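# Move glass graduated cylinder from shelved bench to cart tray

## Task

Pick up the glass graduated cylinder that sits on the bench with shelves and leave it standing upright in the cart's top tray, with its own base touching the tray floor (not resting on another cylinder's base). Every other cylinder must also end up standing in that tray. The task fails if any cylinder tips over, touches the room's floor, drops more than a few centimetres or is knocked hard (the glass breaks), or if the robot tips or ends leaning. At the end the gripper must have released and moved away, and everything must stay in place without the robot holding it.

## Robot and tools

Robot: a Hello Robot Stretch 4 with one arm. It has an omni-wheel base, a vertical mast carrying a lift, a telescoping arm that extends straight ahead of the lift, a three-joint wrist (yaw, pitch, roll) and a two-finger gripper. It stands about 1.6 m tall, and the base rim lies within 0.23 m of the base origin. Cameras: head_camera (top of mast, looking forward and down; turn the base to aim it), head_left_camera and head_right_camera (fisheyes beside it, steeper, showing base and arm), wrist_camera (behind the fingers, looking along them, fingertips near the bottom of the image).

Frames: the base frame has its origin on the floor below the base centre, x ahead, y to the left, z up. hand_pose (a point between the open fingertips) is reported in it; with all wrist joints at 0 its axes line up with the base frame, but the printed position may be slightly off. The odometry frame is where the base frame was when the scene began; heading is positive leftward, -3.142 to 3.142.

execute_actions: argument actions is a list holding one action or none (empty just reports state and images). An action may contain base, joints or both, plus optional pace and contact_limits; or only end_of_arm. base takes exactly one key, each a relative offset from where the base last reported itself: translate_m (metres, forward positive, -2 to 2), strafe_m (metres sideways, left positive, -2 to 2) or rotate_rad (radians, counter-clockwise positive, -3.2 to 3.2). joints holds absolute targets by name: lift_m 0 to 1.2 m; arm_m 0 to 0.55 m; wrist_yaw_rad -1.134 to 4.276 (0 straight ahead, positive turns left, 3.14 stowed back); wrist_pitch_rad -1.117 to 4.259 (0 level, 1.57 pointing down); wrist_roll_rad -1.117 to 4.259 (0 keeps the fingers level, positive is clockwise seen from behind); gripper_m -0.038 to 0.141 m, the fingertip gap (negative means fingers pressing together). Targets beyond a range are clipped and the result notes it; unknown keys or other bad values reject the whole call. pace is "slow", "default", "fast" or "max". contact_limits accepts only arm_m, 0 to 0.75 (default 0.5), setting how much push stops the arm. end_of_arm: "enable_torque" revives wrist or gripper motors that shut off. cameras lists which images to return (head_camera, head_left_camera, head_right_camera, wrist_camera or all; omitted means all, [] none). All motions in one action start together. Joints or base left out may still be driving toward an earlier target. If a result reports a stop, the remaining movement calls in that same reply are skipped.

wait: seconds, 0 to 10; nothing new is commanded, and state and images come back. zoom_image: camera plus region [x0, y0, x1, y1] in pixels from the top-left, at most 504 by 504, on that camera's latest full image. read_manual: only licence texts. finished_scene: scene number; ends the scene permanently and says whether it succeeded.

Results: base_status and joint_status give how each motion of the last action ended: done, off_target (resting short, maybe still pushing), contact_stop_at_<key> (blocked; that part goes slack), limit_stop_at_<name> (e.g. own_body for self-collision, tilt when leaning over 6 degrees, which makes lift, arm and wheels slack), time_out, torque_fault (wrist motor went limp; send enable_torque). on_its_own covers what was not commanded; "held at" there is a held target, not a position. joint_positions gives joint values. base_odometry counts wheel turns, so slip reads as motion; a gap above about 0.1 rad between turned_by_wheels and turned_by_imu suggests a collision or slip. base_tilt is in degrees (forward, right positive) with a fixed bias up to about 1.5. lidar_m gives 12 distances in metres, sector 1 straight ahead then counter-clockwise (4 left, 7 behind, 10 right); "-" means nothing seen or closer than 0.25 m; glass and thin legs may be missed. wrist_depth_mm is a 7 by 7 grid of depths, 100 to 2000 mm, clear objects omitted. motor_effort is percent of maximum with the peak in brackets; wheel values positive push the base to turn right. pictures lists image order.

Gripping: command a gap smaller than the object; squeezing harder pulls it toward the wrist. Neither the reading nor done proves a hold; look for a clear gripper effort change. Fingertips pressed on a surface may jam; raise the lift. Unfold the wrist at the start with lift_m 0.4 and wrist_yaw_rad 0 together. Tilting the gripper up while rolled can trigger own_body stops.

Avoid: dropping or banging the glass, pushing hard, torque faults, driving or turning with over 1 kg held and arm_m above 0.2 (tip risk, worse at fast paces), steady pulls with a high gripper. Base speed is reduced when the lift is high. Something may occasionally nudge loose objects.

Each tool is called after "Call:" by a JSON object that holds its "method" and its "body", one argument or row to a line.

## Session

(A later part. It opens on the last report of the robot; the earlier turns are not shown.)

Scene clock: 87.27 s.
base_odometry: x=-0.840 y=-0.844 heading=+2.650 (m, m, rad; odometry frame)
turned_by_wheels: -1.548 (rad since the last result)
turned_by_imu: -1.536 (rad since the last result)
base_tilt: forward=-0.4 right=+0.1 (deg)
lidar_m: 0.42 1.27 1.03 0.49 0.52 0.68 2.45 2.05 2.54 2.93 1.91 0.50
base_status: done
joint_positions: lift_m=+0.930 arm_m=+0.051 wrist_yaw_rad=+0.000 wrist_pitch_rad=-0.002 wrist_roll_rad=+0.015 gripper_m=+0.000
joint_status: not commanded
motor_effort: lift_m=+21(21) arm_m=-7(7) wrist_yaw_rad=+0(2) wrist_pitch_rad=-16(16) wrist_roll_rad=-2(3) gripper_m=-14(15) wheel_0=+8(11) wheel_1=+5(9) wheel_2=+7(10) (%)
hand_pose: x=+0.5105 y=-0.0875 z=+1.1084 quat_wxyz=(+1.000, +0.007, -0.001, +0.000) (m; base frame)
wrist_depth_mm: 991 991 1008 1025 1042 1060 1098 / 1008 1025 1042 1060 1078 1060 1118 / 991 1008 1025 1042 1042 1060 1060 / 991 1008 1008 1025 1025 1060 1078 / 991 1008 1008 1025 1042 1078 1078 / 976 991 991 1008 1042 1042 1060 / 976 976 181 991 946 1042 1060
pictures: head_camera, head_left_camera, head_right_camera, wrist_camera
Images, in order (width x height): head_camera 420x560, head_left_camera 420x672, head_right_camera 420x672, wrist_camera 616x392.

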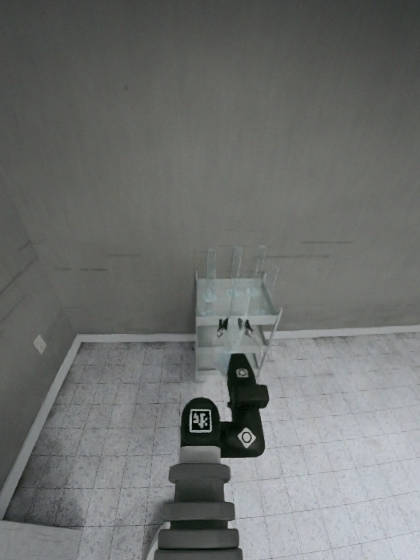

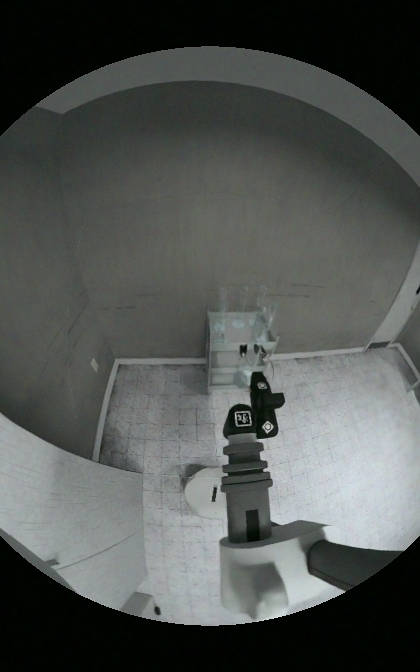

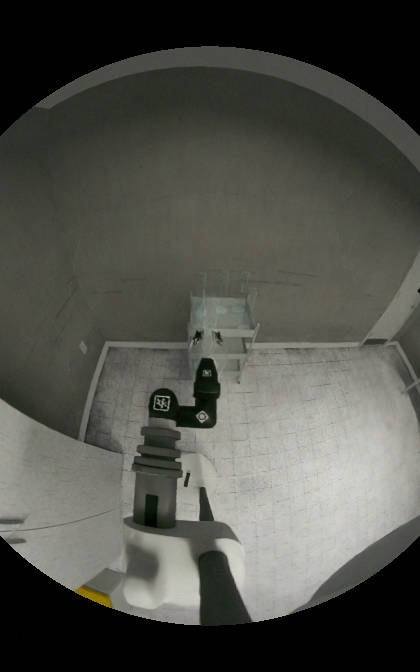

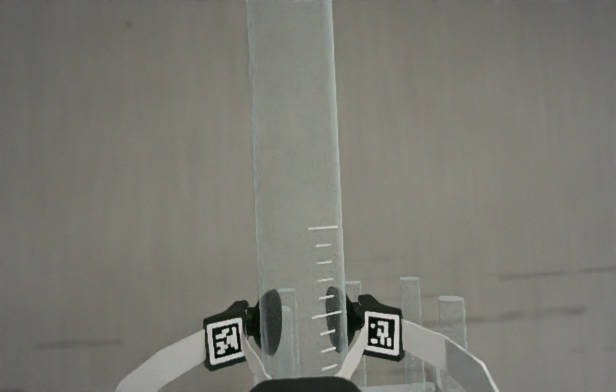

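Nearly hit the wardrobe; fine. Need a view of the tray.

Call:
{"method": "zoom_image", "body": {
  "camera": "head_left_camera",
  "region": [190,270,300,370]
}}

Call:
{"method": "zoom_image", "body": {
  "camera": "head_camera",
  "region": [170,230,310,370]
}}

Region (190, 270, 300, 370) of head_left_camera's 420x672 image, scaled by 4.582, with more detail than that image has; it fills the top 458 rows of this view, and the rest is white.

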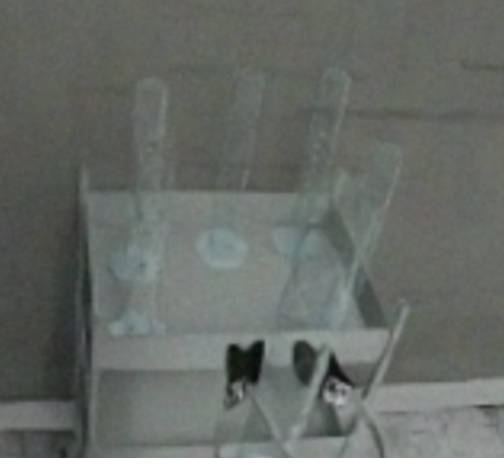

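Region (170, 230, 310, 370) of head_camera's 420x560 image, scaled by 3.600, with more detail than that image has.

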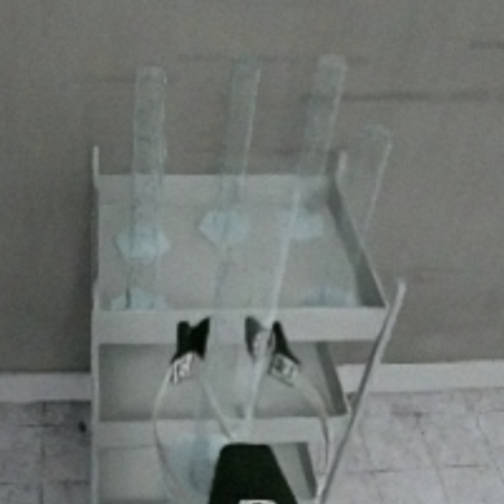

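Call:
{"method": "execute_actions", "body": {
  "actions": [
    {"base":{"strafe_m":-0.1},"joints":{"arm_m":0.3,"lift_m":0.96},"pace":"slow"}
  ]
}}

Call:
{"method": "zoom_image", "body": {
  "camera": "head_left_camera",
  "region": [170,260,310,400]
}}

Call:
{"method": "zoom_image", "body": {
  "camera": "head_right_camera",
  "region": [140,240,280,380]
}}

Scene clock: 101.63 s.
base_odometry: x=-0.793 y=-0.756 heading=+2.650 (m, m, rad; odometry frame)
turned_by_wheels: +0.000 (rad since the last result)
turned_by_imu: -0.001 (rad since the last result)
base_tilt: forward=-0.3 right=+0.2 (deg)
lidar_m: 0.66 1.30 1.13 0.58 0.61 0.84 2.44 2.04 2.52 2.88 1.88 0.90
base_status: done
joint_positions: lift_m=+0.960 arm_m=+0.299 wrist_yaw_rad=+0.000 wrist_pitch_rad=-0.002 wrist_roll_rad=+0.015 gripper_m=+0.000
joint_status: all done
motor_effort: lift_m=+22(25) arm_m=+7(7) wrist_yaw_rad=+0(0) wrist_pitch_rad=-15(15) wrist_roll_rad=-1(2) gripper_m=-16(14) wheel_0=+6(12) wheel_1=-5(9) wheel_2=+0(5) (%)
hand_pose: x=+0.7582 y=-0.0874 z=+1.1384 quat_wxyz=(+1.000, +0.007, -0.001, +0.000) (m; base frame)
wrist_depth_mm: 750 768 778 788 798 820 831 / 759 759 768 778 778 809 820 / 750 759 759 788 788 798 809 / 741 759 768 759 788 809 820 / 750 759 768 768 778 788 809 / 732 759 768 759 778 798 788 / 732 732 181 768 768 778 788
pictures: head_camera, head_left_camera, head_right_camera, wrist_camera
Images, in order (width x height): head_camera 420x560, head_left_camera 420x672, head_right_camera 420x672, wrist_camera 616x392.

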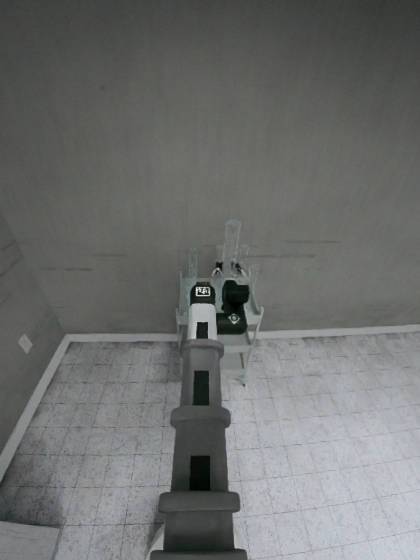

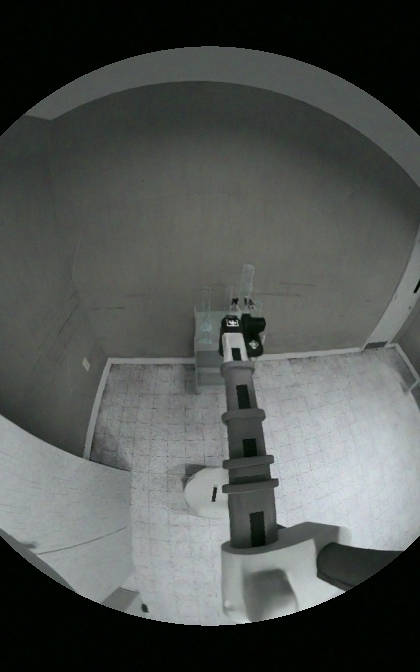

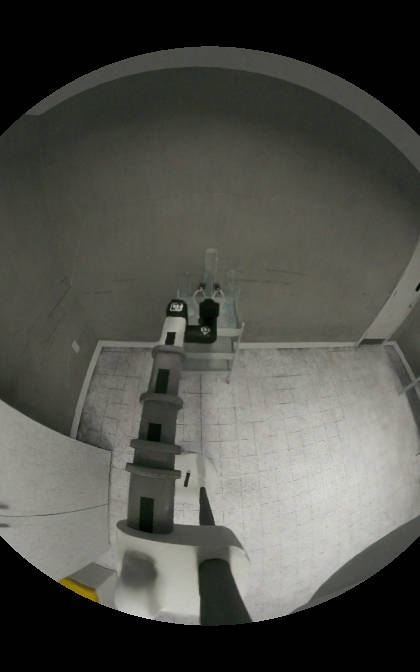

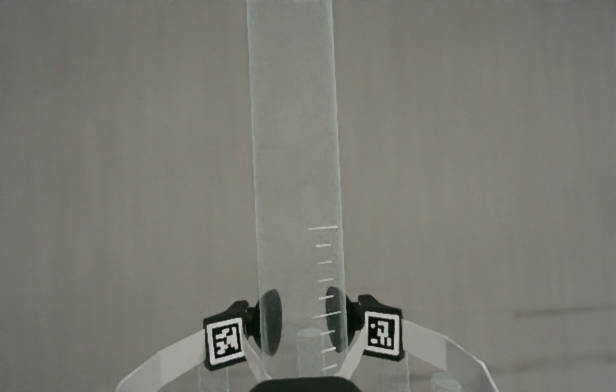

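Region (170, 260, 310, 400) of head_left_camera's 420x672 image, scaled by 3.600, with more detail than that image has.

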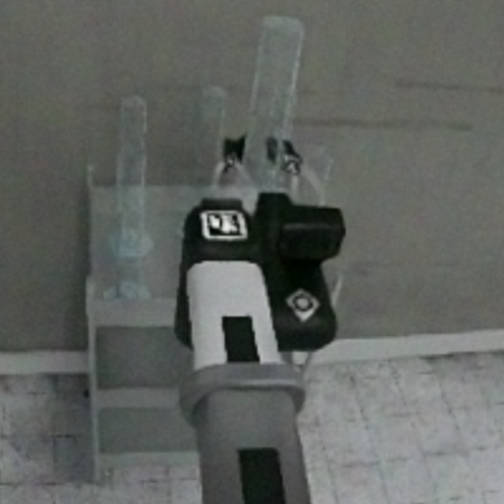

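Region (140, 240, 280, 380) of head_right_camera's 420x672 image, scaled by 3.600, with more detail than that image has.

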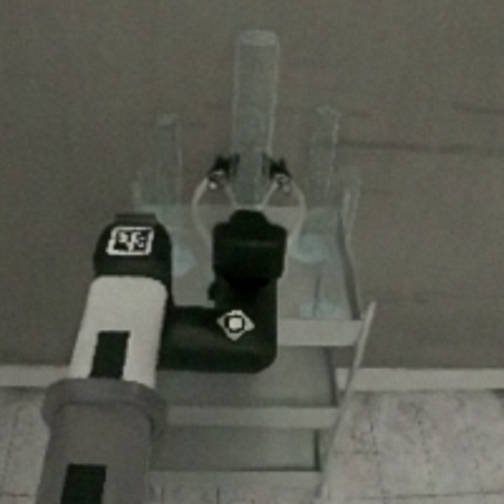

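Call:
{"method": "execute_actions", "body": {
  "actions": [
    {"base":{"translate_m":0.08},"joints":{"arm_m":0.5},"pace":"slow"}
  ],
  "cameras": ["head_left_camera","head_right_camera","wrist_camera"]
}}

Call:
{"method": "execute_actions", "body": {
  "actions": [
    {"joints":{"lift_m":0.78},"pace":"slow"}
  ]
}}

Call:
{"method": "zoom_image", "body": {
  "camera": "head_left_camera",
  "region": [170,260,310,400]
}}

Call:
{"method": "zoom_image", "body": {
  "camera": "head_right_camera",
  "region": [140,240,280,380]
}}

Scene clock: 114.63 s.
base_odometry: x=-0.863 y=-0.718 heading=+2.651 (m, m, rad; odometry frame)
turned_by_wheels: +0.000 (rad since the last result)
turned_by_imu: -0.001 (rad since the last result)
base_tilt: forward=-0.3 right=+0.1 (deg)
lidar_m: 0.76 1.23 1.14 0.59 0.62 0.84 2.54 2.09 2.63 2.86 1.79 0.83
base_status: done
joint_positions: lift_m=+0.960 arm_m=+0.499 wrist_yaw_rad=+0.000 wrist_pitch_rad=-0.002 wrist_roll_rad=+0.015 gripper_m=+0.000
joint_status: all done
motor_effort: lift_m=+22(22) arm_m=+7(8) wrist_yaw_rad=+0(0) wrist_pitch_rad=-14(15) wrist_roll_rad=-2(2) gripper_m=-15(15) wheel_0=+7(10) wheel_1=+4(8) wheel_2=-5(12) (%)
hand_pose: x=+0.9582 y=-0.0874 z=+1.1384 quat_wxyz=(+1.000, +0.007, -0.001, +0.000) (m; base frame)
wrist_depth_mm: 480 484 492 496 508 512 521 / 469 484 488 500 508 512 512 / 469 484 492 496 504 508 517 / 473 480 484 488 500 504 512 / 466 473 480 488 492 504 504 / 466 469 480 484 496 496 508 / 462 466 181 480 488 496 500
pictures: head_left_camera, head_right_camera, wrist_camera
Images, in order (width x height): head_left_camera 420x672, head_right_camera 420x672, wrist_camera 616x392.

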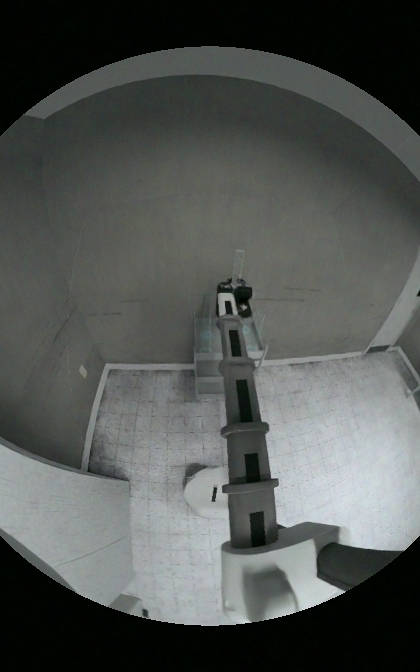

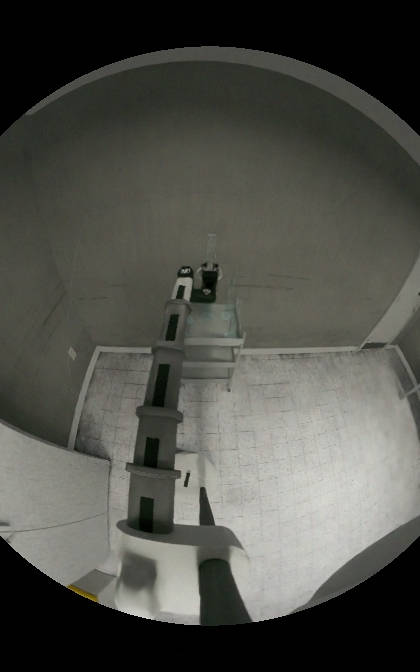

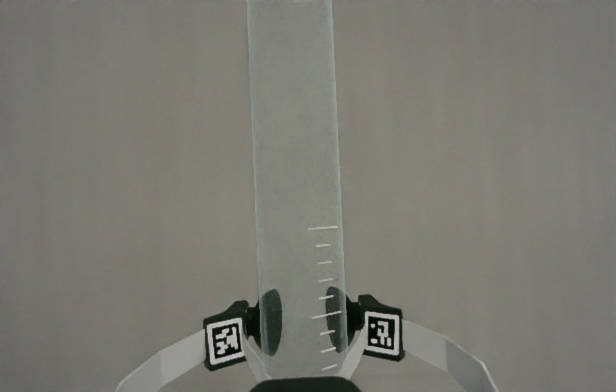

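Scene clock: 116.87 s.
base_odometry: x=-0.863 y=-0.718 heading=+2.651 (m, m, rad; odometry frame)
turned_by_wheels: +0.000 (rad since the last result)
turned_by_imu: +0.000 (rad since the last result)
base_tilt: forward=-0.4 right=+0.1 (deg)
lidar_m: 0.76 1.22 1.11 0.58 0.61 0.84 2.54 2.11 2.60 2.86 1.79 0.83
base_status: not commanded
joint_positions: lift_m=+0.780 arm_m=+0.499 wrist_yaw_rad=+0.000 wrist_pitch_rad=-0.002 wrist_roll_rad=+0.015 gripper_m=+0.000
joint_status: all done
motor_effort: lift_m=+15(21) arm_m=+7(7) wrist_yaw_rad=+0(1) wrist_pitch_rad=-15(17) wrist_roll_rad=-1(1) gripper_m=-15(14) wheel_0=+7(7) wheel_1=+5(4) wheel_2=-5(5) (%)
hand_pose: x=+0.9582 y=-0.0874 z=+0.9589 quat_wxyz=(+1.000, +0.007, -0.001, +0.000) (m; base frame)
wrist_depth_mm: 480 484 492 504 508 512 521 / 473 484 488 500 504 517 517 / 477 480 484 492 504 508 512 / 469 480 480 488 500 504 512 / 466 477 477 484 492 500 504 / 466 473 473 484 492 500 500 / 462 469 181 484 488 492 504
pictures: head_camera, head_left_camera, head_right_camera, wrist_camera
Images, in order (width x height): head_camera 420x560, head_left_camera 420x672, head_right_camera 420x672, wrist_camera 616x392.

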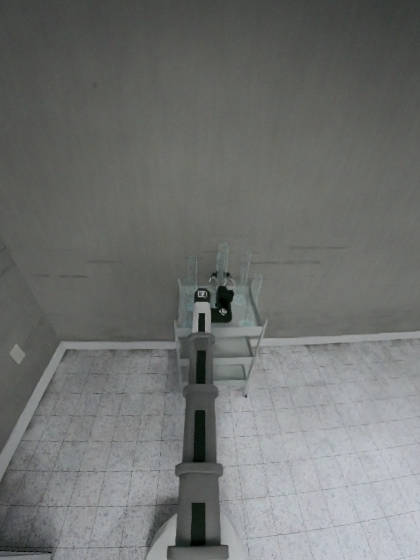

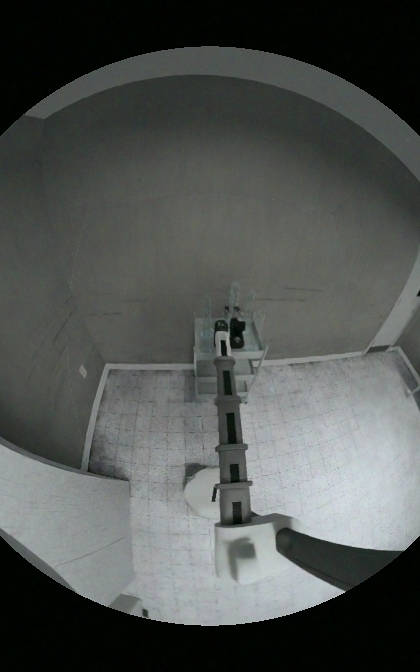

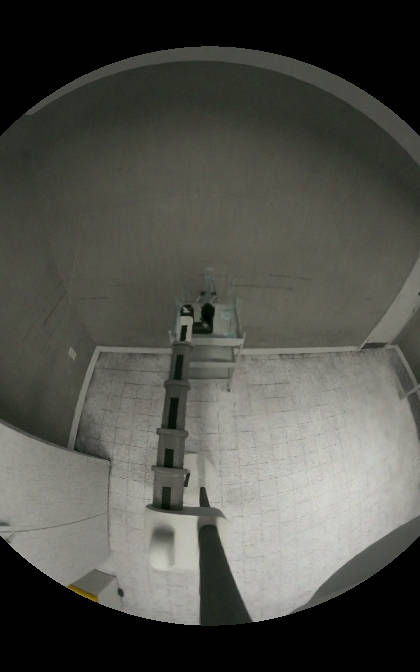

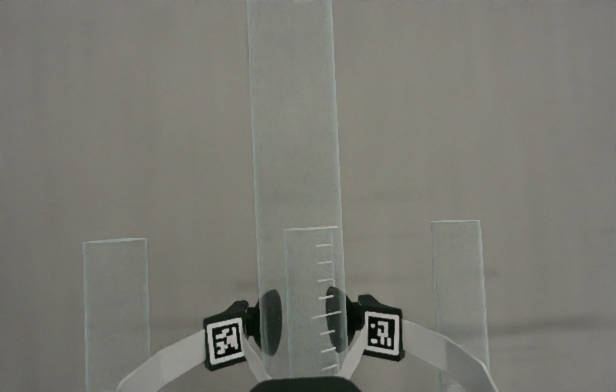

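Region (170, 260, 310, 400) of head_left_camera's 420x672 image, scaled by 3.600, with more detail than that image has.

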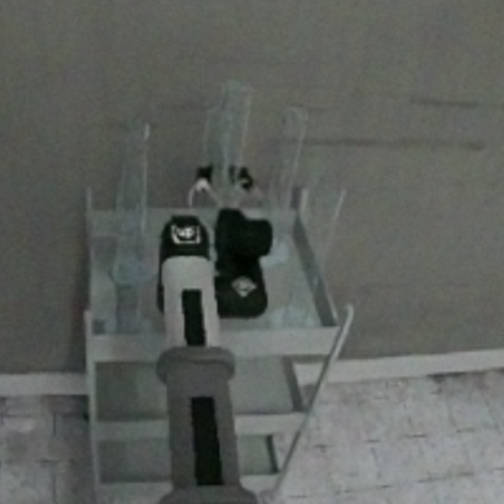

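Region (140, 240, 280, 380) of head_right_camera's 420x672 image, scaled by 3.600, with more detail than that image has.

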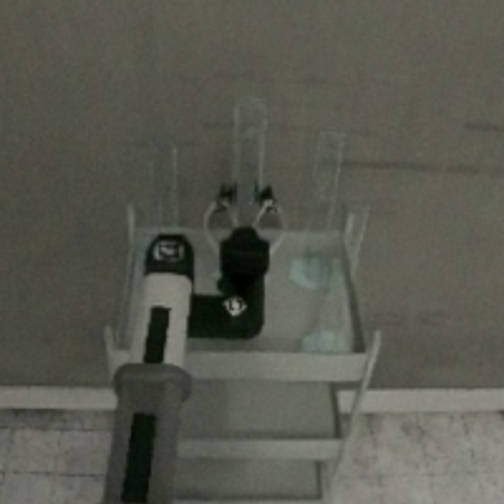

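Call:
{"method": "execute_actions", "body": {
  "actions": [
    {"joints":{"lift_m":0.71},"pace":"slow"}
  ]
}}

Call:
{"method": "zoom_image", "body": {
  "camera": "head_right_camera",
  "region": [150,260,260,370]
}}

Call:
{"method": "zoom_image", "body": {
  "camera": "head_left_camera",
  "region": [180,270,290,380]
}}

Scene clock: 124.40 s.
base_odometry: x=-0.863 y=-0.718 heading=+2.651 (m, m, rad; odometry frame)
turned_by_wheels: +0.000 (rad since the last result)
turned_by_imu: -0.001 (rad since the last result)
base_tilt: forward=-0.4 right=+0.1 (deg)
lidar_m: 0.77 1.21 1.13 0.58 0.63 0.82 2.55 2.10 2.63 2.86 1.79 0.82
base_status: not commanded
joint_positions: lift_m=+0.710 arm_m=+0.499 wrist_yaw_rad=+0.000 wrist_pitch_rad=-0.002 wrist_roll_rad=+0.015 gripper_m=+0.000
joint_status: all done
motor_effort: lift_m=+15(16) arm_m=+7(7) wrist_yaw_rad=+0(0) wrist_pitch_rad=-15(15) wrist_roll_rad=-2(2) gripper_m=-14(15) wheel_0=+7(7) wheel_1=+5(5) wheel_2=-5(5) (%)
hand_pose: x=+0.9582 y=-0.0874 z=+0.8889 quat_wxyz=(+1.000, +0.007, -0.001, +0.000) (m; base frame)
wrist_depth_mm: 484 488 496 500 504 525 525 / 477 480 488 500 508 508 512 / 477 484 488 492 500 508 517 / 473 480 480 492 496 504 508 / 469 473 477 488 492 500 508 / 466 473 477 480 488 496 508 / 459 469 182 477 484 421 504
pictures: head_camera, head_left_camera, head_right_camera, wrist_camera
Images, in order (width x height): head_camera 420x560, head_left_camera 420x672, head_right_camera 420x672, wrist_camera 616x392.

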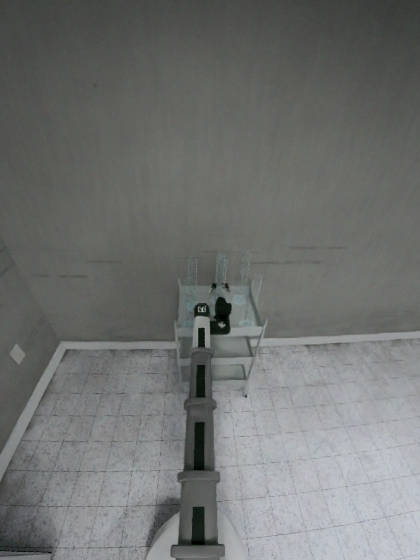

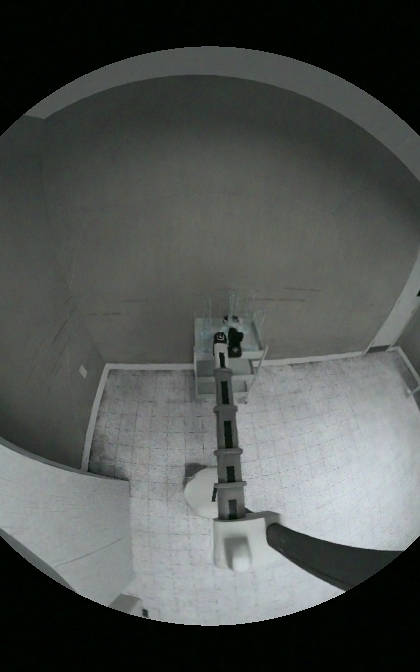

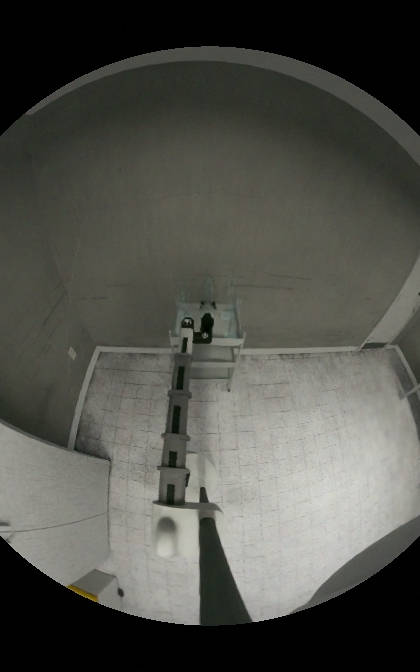

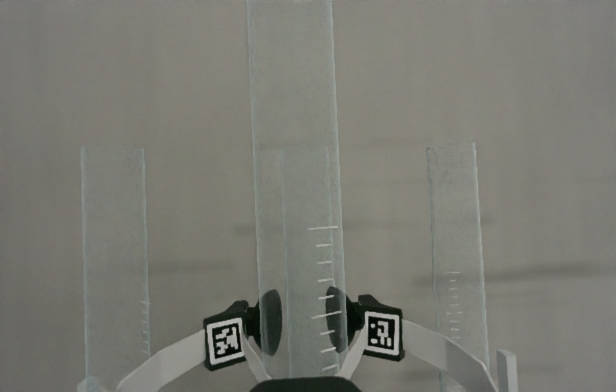

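Region (150, 260, 260, 370) of head_right_camera's 420x672 image, scaled by 4.582, with more detail than that image has.

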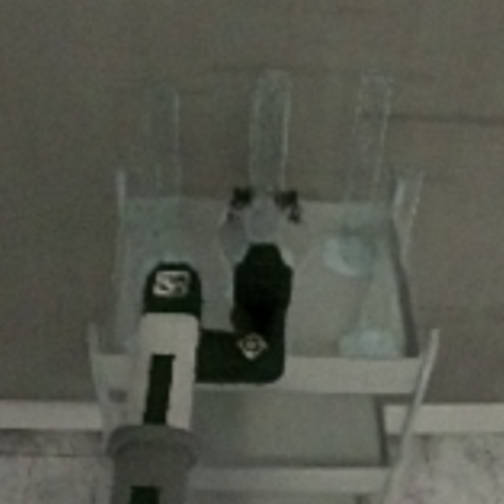

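Region (180, 270, 290, 380) of head_left_camera's 420x672 image, scaled by 4.582, with more detail than that image has.

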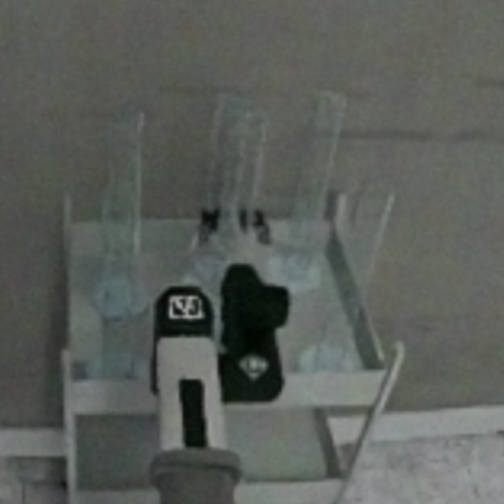

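Call:
{"method": "execute_actions", "body": {
  "actions": [
    {"joints":{"arm_m":0.45},"pace":"slow"}
  ],
  "cameras": []
}}

Call:
{"method": "execute_actions", "body": {
  "actions": [
    {"joints":{"lift_m":0.685},"pace":"slow"}
  ]
}}

Call:
{"method": "zoom_image", "body": {
  "camera": "head_right_camera",
  "region": [150,270,260,380]
}}

Call:
{"method": "zoom_image", "body": {
  "camera": "head_camera",
  "region": [160,240,290,370]
}}

Scene clock: 133.70 s.
base_odometry: x=-0.863 y=-0.718 heading=+2.651 (m, m, rad; odometry frame)
turned_by_wheels: +0.000 (rad since the last result)
turned_by_imu: -0.001 (rad since the last result)
base_tilt: forward=-0.4 right=+0.2 (deg)
lidar_m: 0.76 1.22 1.14 0.59 0.63 0.84 2.53 2.10 2.65 2.85 1.76 0.80
base_status: not commanded
joint_positions: lift_m=+0.710 arm_m=+0.451 wrist_yaw_rad=+0.000 wrist_pitch_rad=-0.002 wrist_roll_rad=+0.015 gripper_m=+0.000
joint_status: all done
motor_effort: lift_m=+16(15) arm_m=-7(7) wrist_yaw_rad=-1(0) wrist_pitch_rad=-16(15) wrist_roll_rad=-2(2) gripper_m=-15(15) wheel_0=+7(6) wheel_1=+5(5) wheel_2=-5(5) (%)
hand_pose: x=+0.9106 y=-0.0874 z=+0.8889 quat_wxyz=(+1.000, +0.007, -0.001, +0.000) (m; base frame)
wrist_depth_mm: 525 535 539 549 559 564 574 / 521 530 539 549 554 564 574 / 521 530 535 544 549 554 569 / 512 525 535 530 549 559 559 / 521 521 525 535 544 544 564 / 508 517 521 535 539 549 549 / 512 439 182 525 452 549 549
pictures: none
No camera images: the call's "cameras" was empty. Leave "cameras" out to get every camera's image.

Scene clock: 134.70 s.
base_odometry: x=-0.863 y=-0.718 heading=+2.651 (m, m, rad; odometry frame)
turned_by_wheels: +0.000 (rad since the last result)
turned_by_imu: +0.000 (rad since the last result)
base_tilt: forward=-0.3 right=+0.2 (deg)
lidar_m: 0.77 1.22 1.12 0.60 0.60 0.82 2.54 2.09 2.63 2.87 1.78 0.84
base_status: not commanded
joint_positions: lift_m=+0.685 arm_m=+0.451 wrist_yaw_rad=+0.000 wrist_pitch_rad=-0.002 wrist_roll_rad=+0.015 gripper_m=+0.000
joint_status: all done
motor_effort: lift_m=+15(14) arm_m=-7(7) wrist_yaw_rad=-1(1) wrist_pitch_rad=-15(17) wrist_roll_rad=-2(2) gripper_m=-16(15) wheel_0=+7(7) wheel_1=+4(5) wheel_2=-5(5) (%)
hand_pose: x=+0.9106 y=-0.0874 z=+0.8639 quat_wxyz=(+1.000, +0.007, -0.001, +0.000) (m; base frame)
wrist_depth_mm: 525 530 539 549 559 564 574 / 521 530 539 549 554 559 569 / 521 525 539 549 554 559 569 / 512 517 530 544 544 554 559 / 521 525 535 539 544 549 554 / 512 517 521 535 539 549 559 / 504 430 181 445 445 449 554
pictures: head_camera, head_left_camera, head_right_camera, wrist_camera
Images, in order (width x height): head_camera 420x560, head_left_camera 420x672, head_right_camera 420x672, wrist_camera 616x392.

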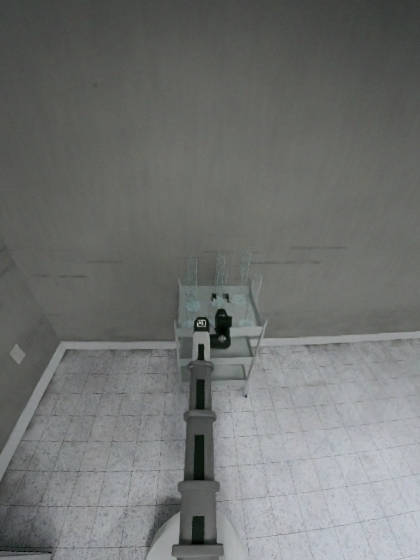

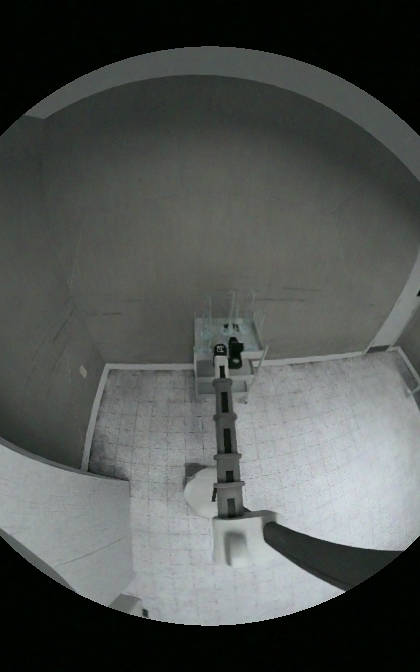

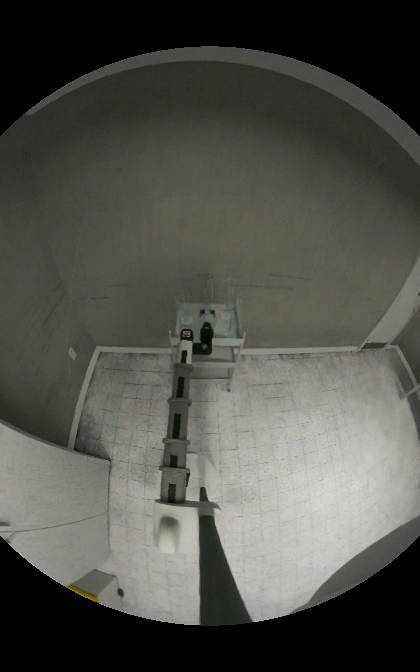

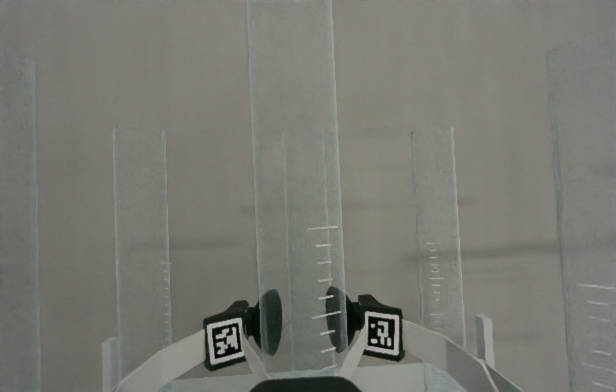

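Region (150, 270, 260, 380) of head_right_camera's 420x672 image, scaled by 4.582, with more detail than that image has.

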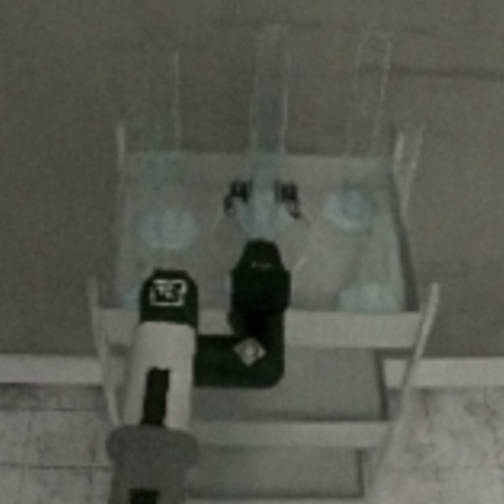

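Region (160, 240, 290, 370) of head_camera's 420x560 image, scaled by 3.877, with more detail than that image has.

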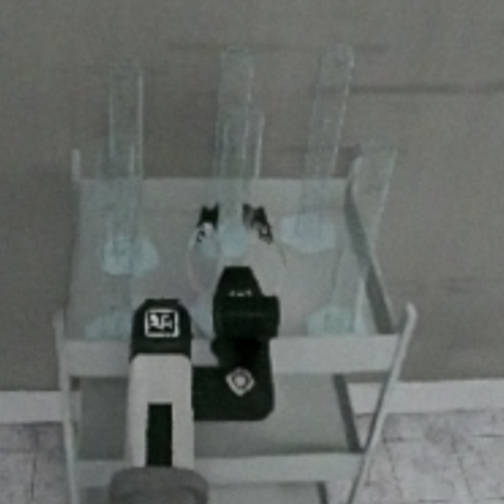

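Call:
{"method": "execute_actions", "body": {
  "actions": [
    {"joints":{"lift_m":0.66},"pace":"slow"}
  ],
  "cameras": ["wrist_camera"]
}}

Scene clock: 138.63 s.
base_odometry: x=-0.863 y=-0.718 heading=+2.651 (m, m, rad; odometry frame)
turned_by_wheels: +0.000 (rad since the last result)
turned_by_imu: -0.001 (rad since the last result)
base_tilt: forward=-0.3 right=+0.2 (deg)
lidar_m: 0.78 1.21 1.14 0.60 0.62 0.85 2.52 2.09 2.63 2.87 1.78 0.83
base_status: not commanded
joint_positions: lift_m=+0.660 arm_m=+0.451 wrist_yaw_rad=+0.000 wrist_pitch_rad=-0.002 wrist_roll_rad=+0.015 gripper_m=+0.000
joint_status: all done
motor_effort: lift_m=+15(16) arm_m=-7(7) wrist_yaw_rad=-1(0) wrist_pitch_rad=-16(16) wrist_roll_rad=-2(3) gripper_m=-16(16) wheel_0=+6(7) wheel_1=+5(5) wheel_2=-5(5) (%)
hand_pose: x=+0.9106 y=-0.0874 z=+0.8389 quat_wxyz=(+1.000, +0.007, -0.001, +0.000) (m; base frame)
wrist_depth_mm: 530 535 539 554 554 564 569 / 521 535 539 549 554 564 569 / 525 525 535 539 554 554 569 / 517 525 535 535 549 549 564 / 517 525 525 539 544 554 549 / 512 517 517 535 539 549 554 / 512 427 181 445 449 421 554
pictures: wrist_camera
Images, in order (width x height): wrist_camera 616x392.

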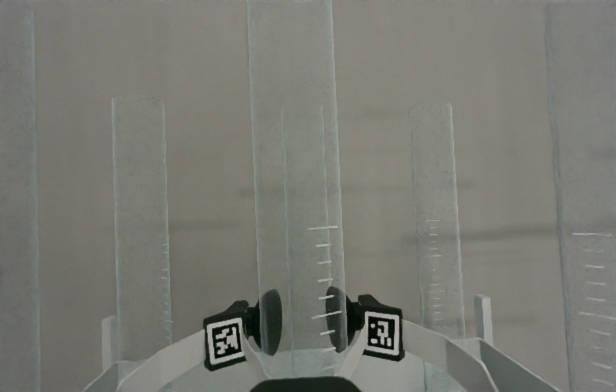

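Marks nearly level; a few mm more.

Call:
{"method": "execute_actions", "body": {
  "actions": [
    {"joints":{"lift_m":0.652},"pace":"slow"}
  ],
  "cameras": ["wrist_camera"]
}}

Scene clock: 141.13 s.
base_odometry: x=-0.863 y=-0.718 heading=+2.651 (m, m, rad; odometry frame)
turned_by_wheels: +0.000 (rad since the last result)
turned_by_imu: +0.000 (rad since the last result)
base_tilt: forward=-0.3 right=+0.1 (deg)
lidar_m: 0.77 1.21 1.13 0.60 0.62 0.86 2.54 2.08 2.62 2.85 1.77 0.81
base_status: not commanded
joint_positions: lift_m=+0.652 arm_m=+0.451 wrist_yaw_rad=+0.000 wrist_pitch_rad=-0.002 wrist_roll_rad=+0.015 gripper_m=+0.000
joint_status: all done
motor_effort: lift_m=+15(16) arm_m=-7(7) wrist_yaw_rad=-1(1) wrist_pitch_rad=-18(17) wrist_roll_rad=-2(3) gripper_m=-16(14) wheel_0=+7(6) wheel_1=+5(5) wheel_2=-5(5) (%)
hand_pose: x=+0.9106 y=-0.0874 z=+0.8309 quat_wxyz=(+1.000, +0.007, -0.001, +0.000) (m; base frame)
wrist_depth_mm: 525 530 544 549 554 569 574 / 521 530 539 539 559 559 569 / 521 525 535 539 549 554 564 / 512 521 525 535 539 554 564 / 512 521 530 539 544 549 554 / 512 521 521 525 539 544 559 / 508 407 181 445 445 394 554
pictures: wrist_camera
Images, in order (width x height): wrist_camera 616x392.

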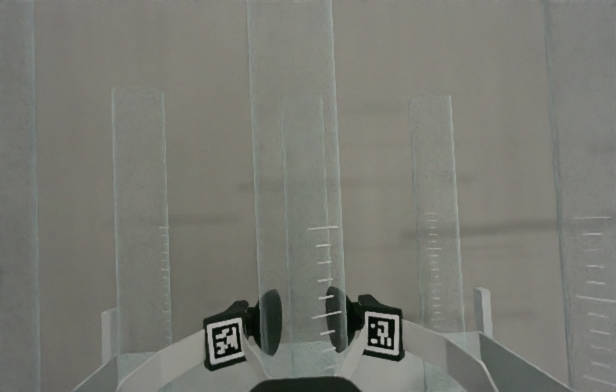

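Call:
{"method": "execute_actions", "body": {
  "actions": [
    {"joints":{"lift_m":0.642},"pace":"slow"}
  ],
  "cameras": ["wrist_camera"]
}}

Scene clock: 144.10 s.
base_odometry: x=-0.863 y=-0.718 heading=+2.651 (m, m, rad; odometry frame)
turned_by_wheels: +0.000 (rad since the last result)
turned_by_imu: -0.001 (rad since the last result)
base_tilt: forward=-0.4 right=+0.1 (deg)
lidar_m: 0.78 1.22 1.12 0.60 0.64 0.83 2.54 2.09 2.65 2.86 1.79 0.82
base_status: not commanded
joint_positions: lift_m=+0.642 arm_m=+0.451 wrist_yaw_rad=+0.001 wrist_pitch_rad=-0.011 wrist_roll_rad=+0.015 gripper_m=+0.000
joint_status: all done
motor_effort: lift_m=+12(14) arm_m=-7(7) wrist_yaw_rad=-2(2) wrist_pitch_rad=+13(14) wrist_roll_rad=-2(2) gripper_m=-16(14) wheel_0=+6(7) wheel_1=+5(5) wheel_2=-5(5) (%)
hand_pose: x=+0.9106 y=-0.0873 z=+0.8239 quat_wxyz=(+1.000, +0.007, -0.006, +0.000) (m; base frame)
wrist_depth_mm: 530 535 539 554 569 569 574 / 521 539 544 549 554 569 569 / 517 525 539 544 539 559 569 / 517 525 530 544 554 549 559 / 517 521 525 535 544 554 559 / 508 521 521 525 539 539 554 / 508 413 182 439 445 397 554
pictures: wrist_camera
Images, in order (width x height): wrist_camera 616x392.

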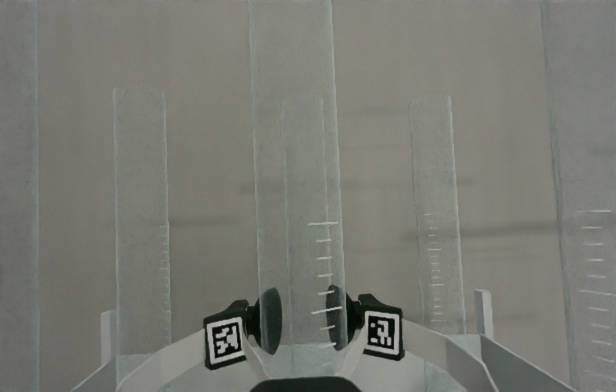

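Contact. Relieve slightly and release.

Call:
{"method": "execute_actions", "body": {
  "actions": [
    {"joints":{"lift_m":0.648,"gripper_m":0.08},"pace":"slow"}
  ],
  "cameras": ["wrist_camera"]
}}

Call:
{"method": "execute_actions", "body": {
  "actions": [
    {"joints":{"arm_m":0.1},"pace":"slow"}
  ]
}}

Call:
{"method": "zoom_image", "body": {
  "camera": "head_camera",
  "region": [160,240,290,370]
}}

Scene clock: 153.03 s.
base_odometry: x=-0.863 y=-0.718 heading=+2.651 (m, m, rad; odometry frame)
turned_by_wheels: +0.000 (rad since the last result)
turned_by_imu: -0.001 (rad since the last result)
base_tilt: forward=-0.3 right=+0.1 (deg)
lidar_m: 0.76 1.21 1.14 0.58 0.62 0.82 2.53 2.09 2.64 2.86 1.77 0.81
base_status: not commanded
joint_positions: lift_m=+0.648 arm_m=+0.451 wrist_yaw_rad=+0.000 wrist_pitch_rad=-0.004 wrist_roll_rad=+0.015 gripper_m=+0.080
joint_status: all done
motor_effort: lift_m=+21(21) arm_m=-7(7) wrist_yaw_rad=-1(2) wrist_pitch_rad=-7(10) wrist_roll_rad=-2(2) gripper_m=-2(18) wheel_0=+7(6) wheel_1=+5(4) wheel_2=-5(5) (%)
hand_pose: x=+0.9106 y=-0.0874 z=+0.8272 quat_wxyz=(+1.000, +0.007, -0.002, +0.000) (m; base frame)
wrist_depth_mm: 525 535 544 549 559 569 591 / 521 535 539 549 554 564 569 / 517 525 539 539 549 559 564 / 517 517 539 539 544 559 564 / 508 517 525 535 544 554 564 / 508 517 530 535 220 544 549 / 508 436 436 442 452 418 549
pictures: wrist_camera
Images, in order (width x height): wrist_camera 616x392.

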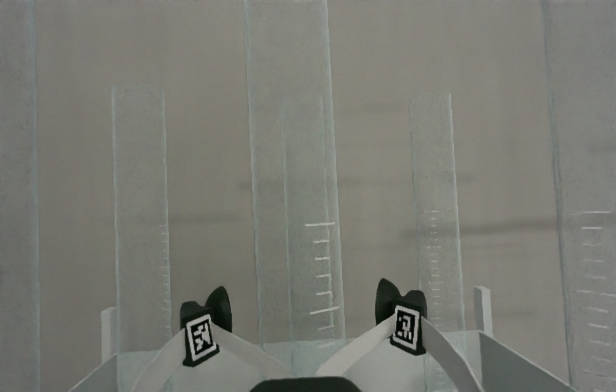

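Scene clock: 157.80 s.
base_odometry: x=-0.863 y=-0.718 heading=+2.651 (m, m, rad; odometry frame)
turned_by_wheels: +0.000 (rad since the last result)
turned_by_imu: -0.001 (rad since the last result)
base_tilt: forward=-0.4 right=+0.2 (deg)
lidar_m: 0.75 1.23 1.13 0.58 0.61 0.81 2.54 2.10 2.64 2.87 1.77 0.82
base_status: not commanded
joint_positions: lift_m=+0.648 arm_m=+0.101 wrist_yaw_rad=+0.000 wrist_pitch_rad=-0.004 wrist_roll_rad=+0.015 gripper_m=+0.080
joint_status: all done
motor_effort: lift_m=+21(21) arm_m=-7(5) wrist_yaw_rad=-1(1) wrist_pitch_rad=-8(7) wrist_roll_rad=-1(2) gripper_m=-1(1) wheel_0=+7(7) wheel_1=+4(4) wheel_2=-5(5) (%)
hand_pose: x=+0.5606 y=-0.0874 z=+0.8272 quat_wxyz=(+1.000, +0.007, -0.002, +0.000) (m; base frame)
wrist_depth_mm: 866 891 917 917 931 946 960 / 891 891 891 917 931 931 931 / 878 891 878 904 904 931 946 / 866 878 891 891 917 917 917 / 878 866 891 904 904 917 946 / 866 866 788 798 221 917 917 / 842 452 462 462 469 477 917
pictures: head_camera, head_left_camera, head_right_camera, wrist_camera
Images, in order (width x height): head_camera 420x560, head_left_camera 420x672, head_right_camera 420x672, wrist_camera 616x392.

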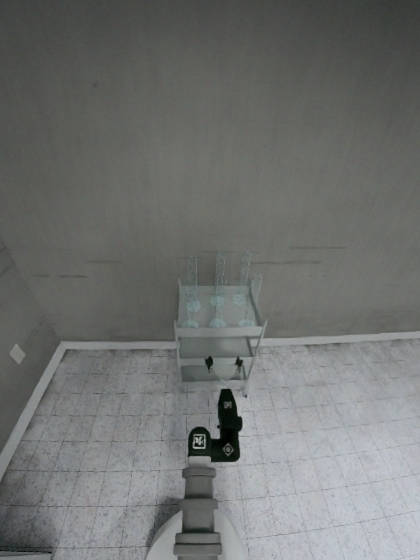

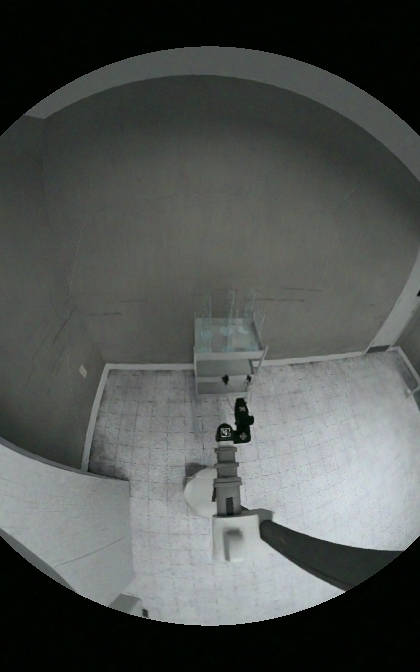

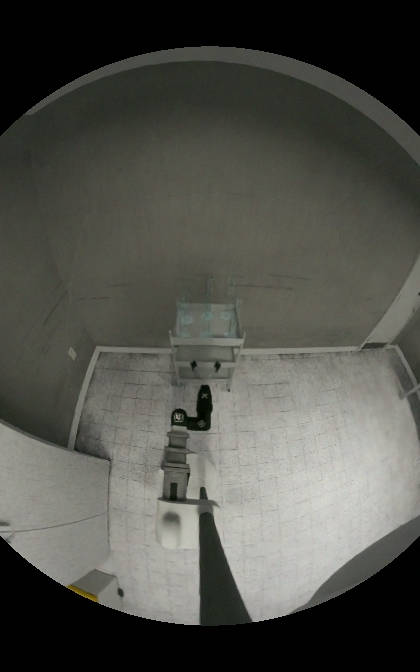

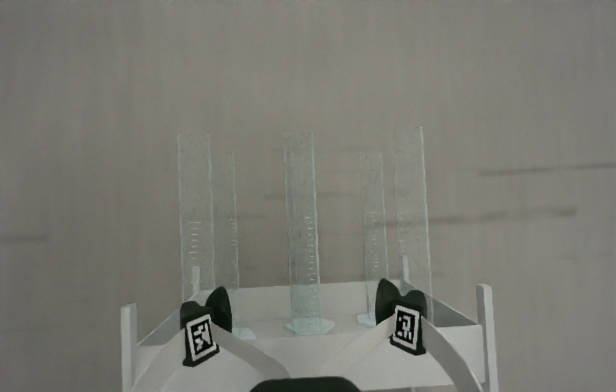

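Region (160, 240, 290, 370) of head_camera's 420x560 image, scaled by 3.877, with more detail than that image has.

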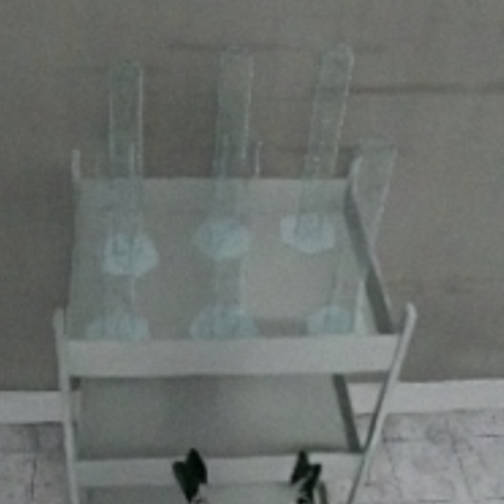

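Call:
{"method": "finished_scene", "body": {
  "scene": 1
}}

The scene is finished: the task was done.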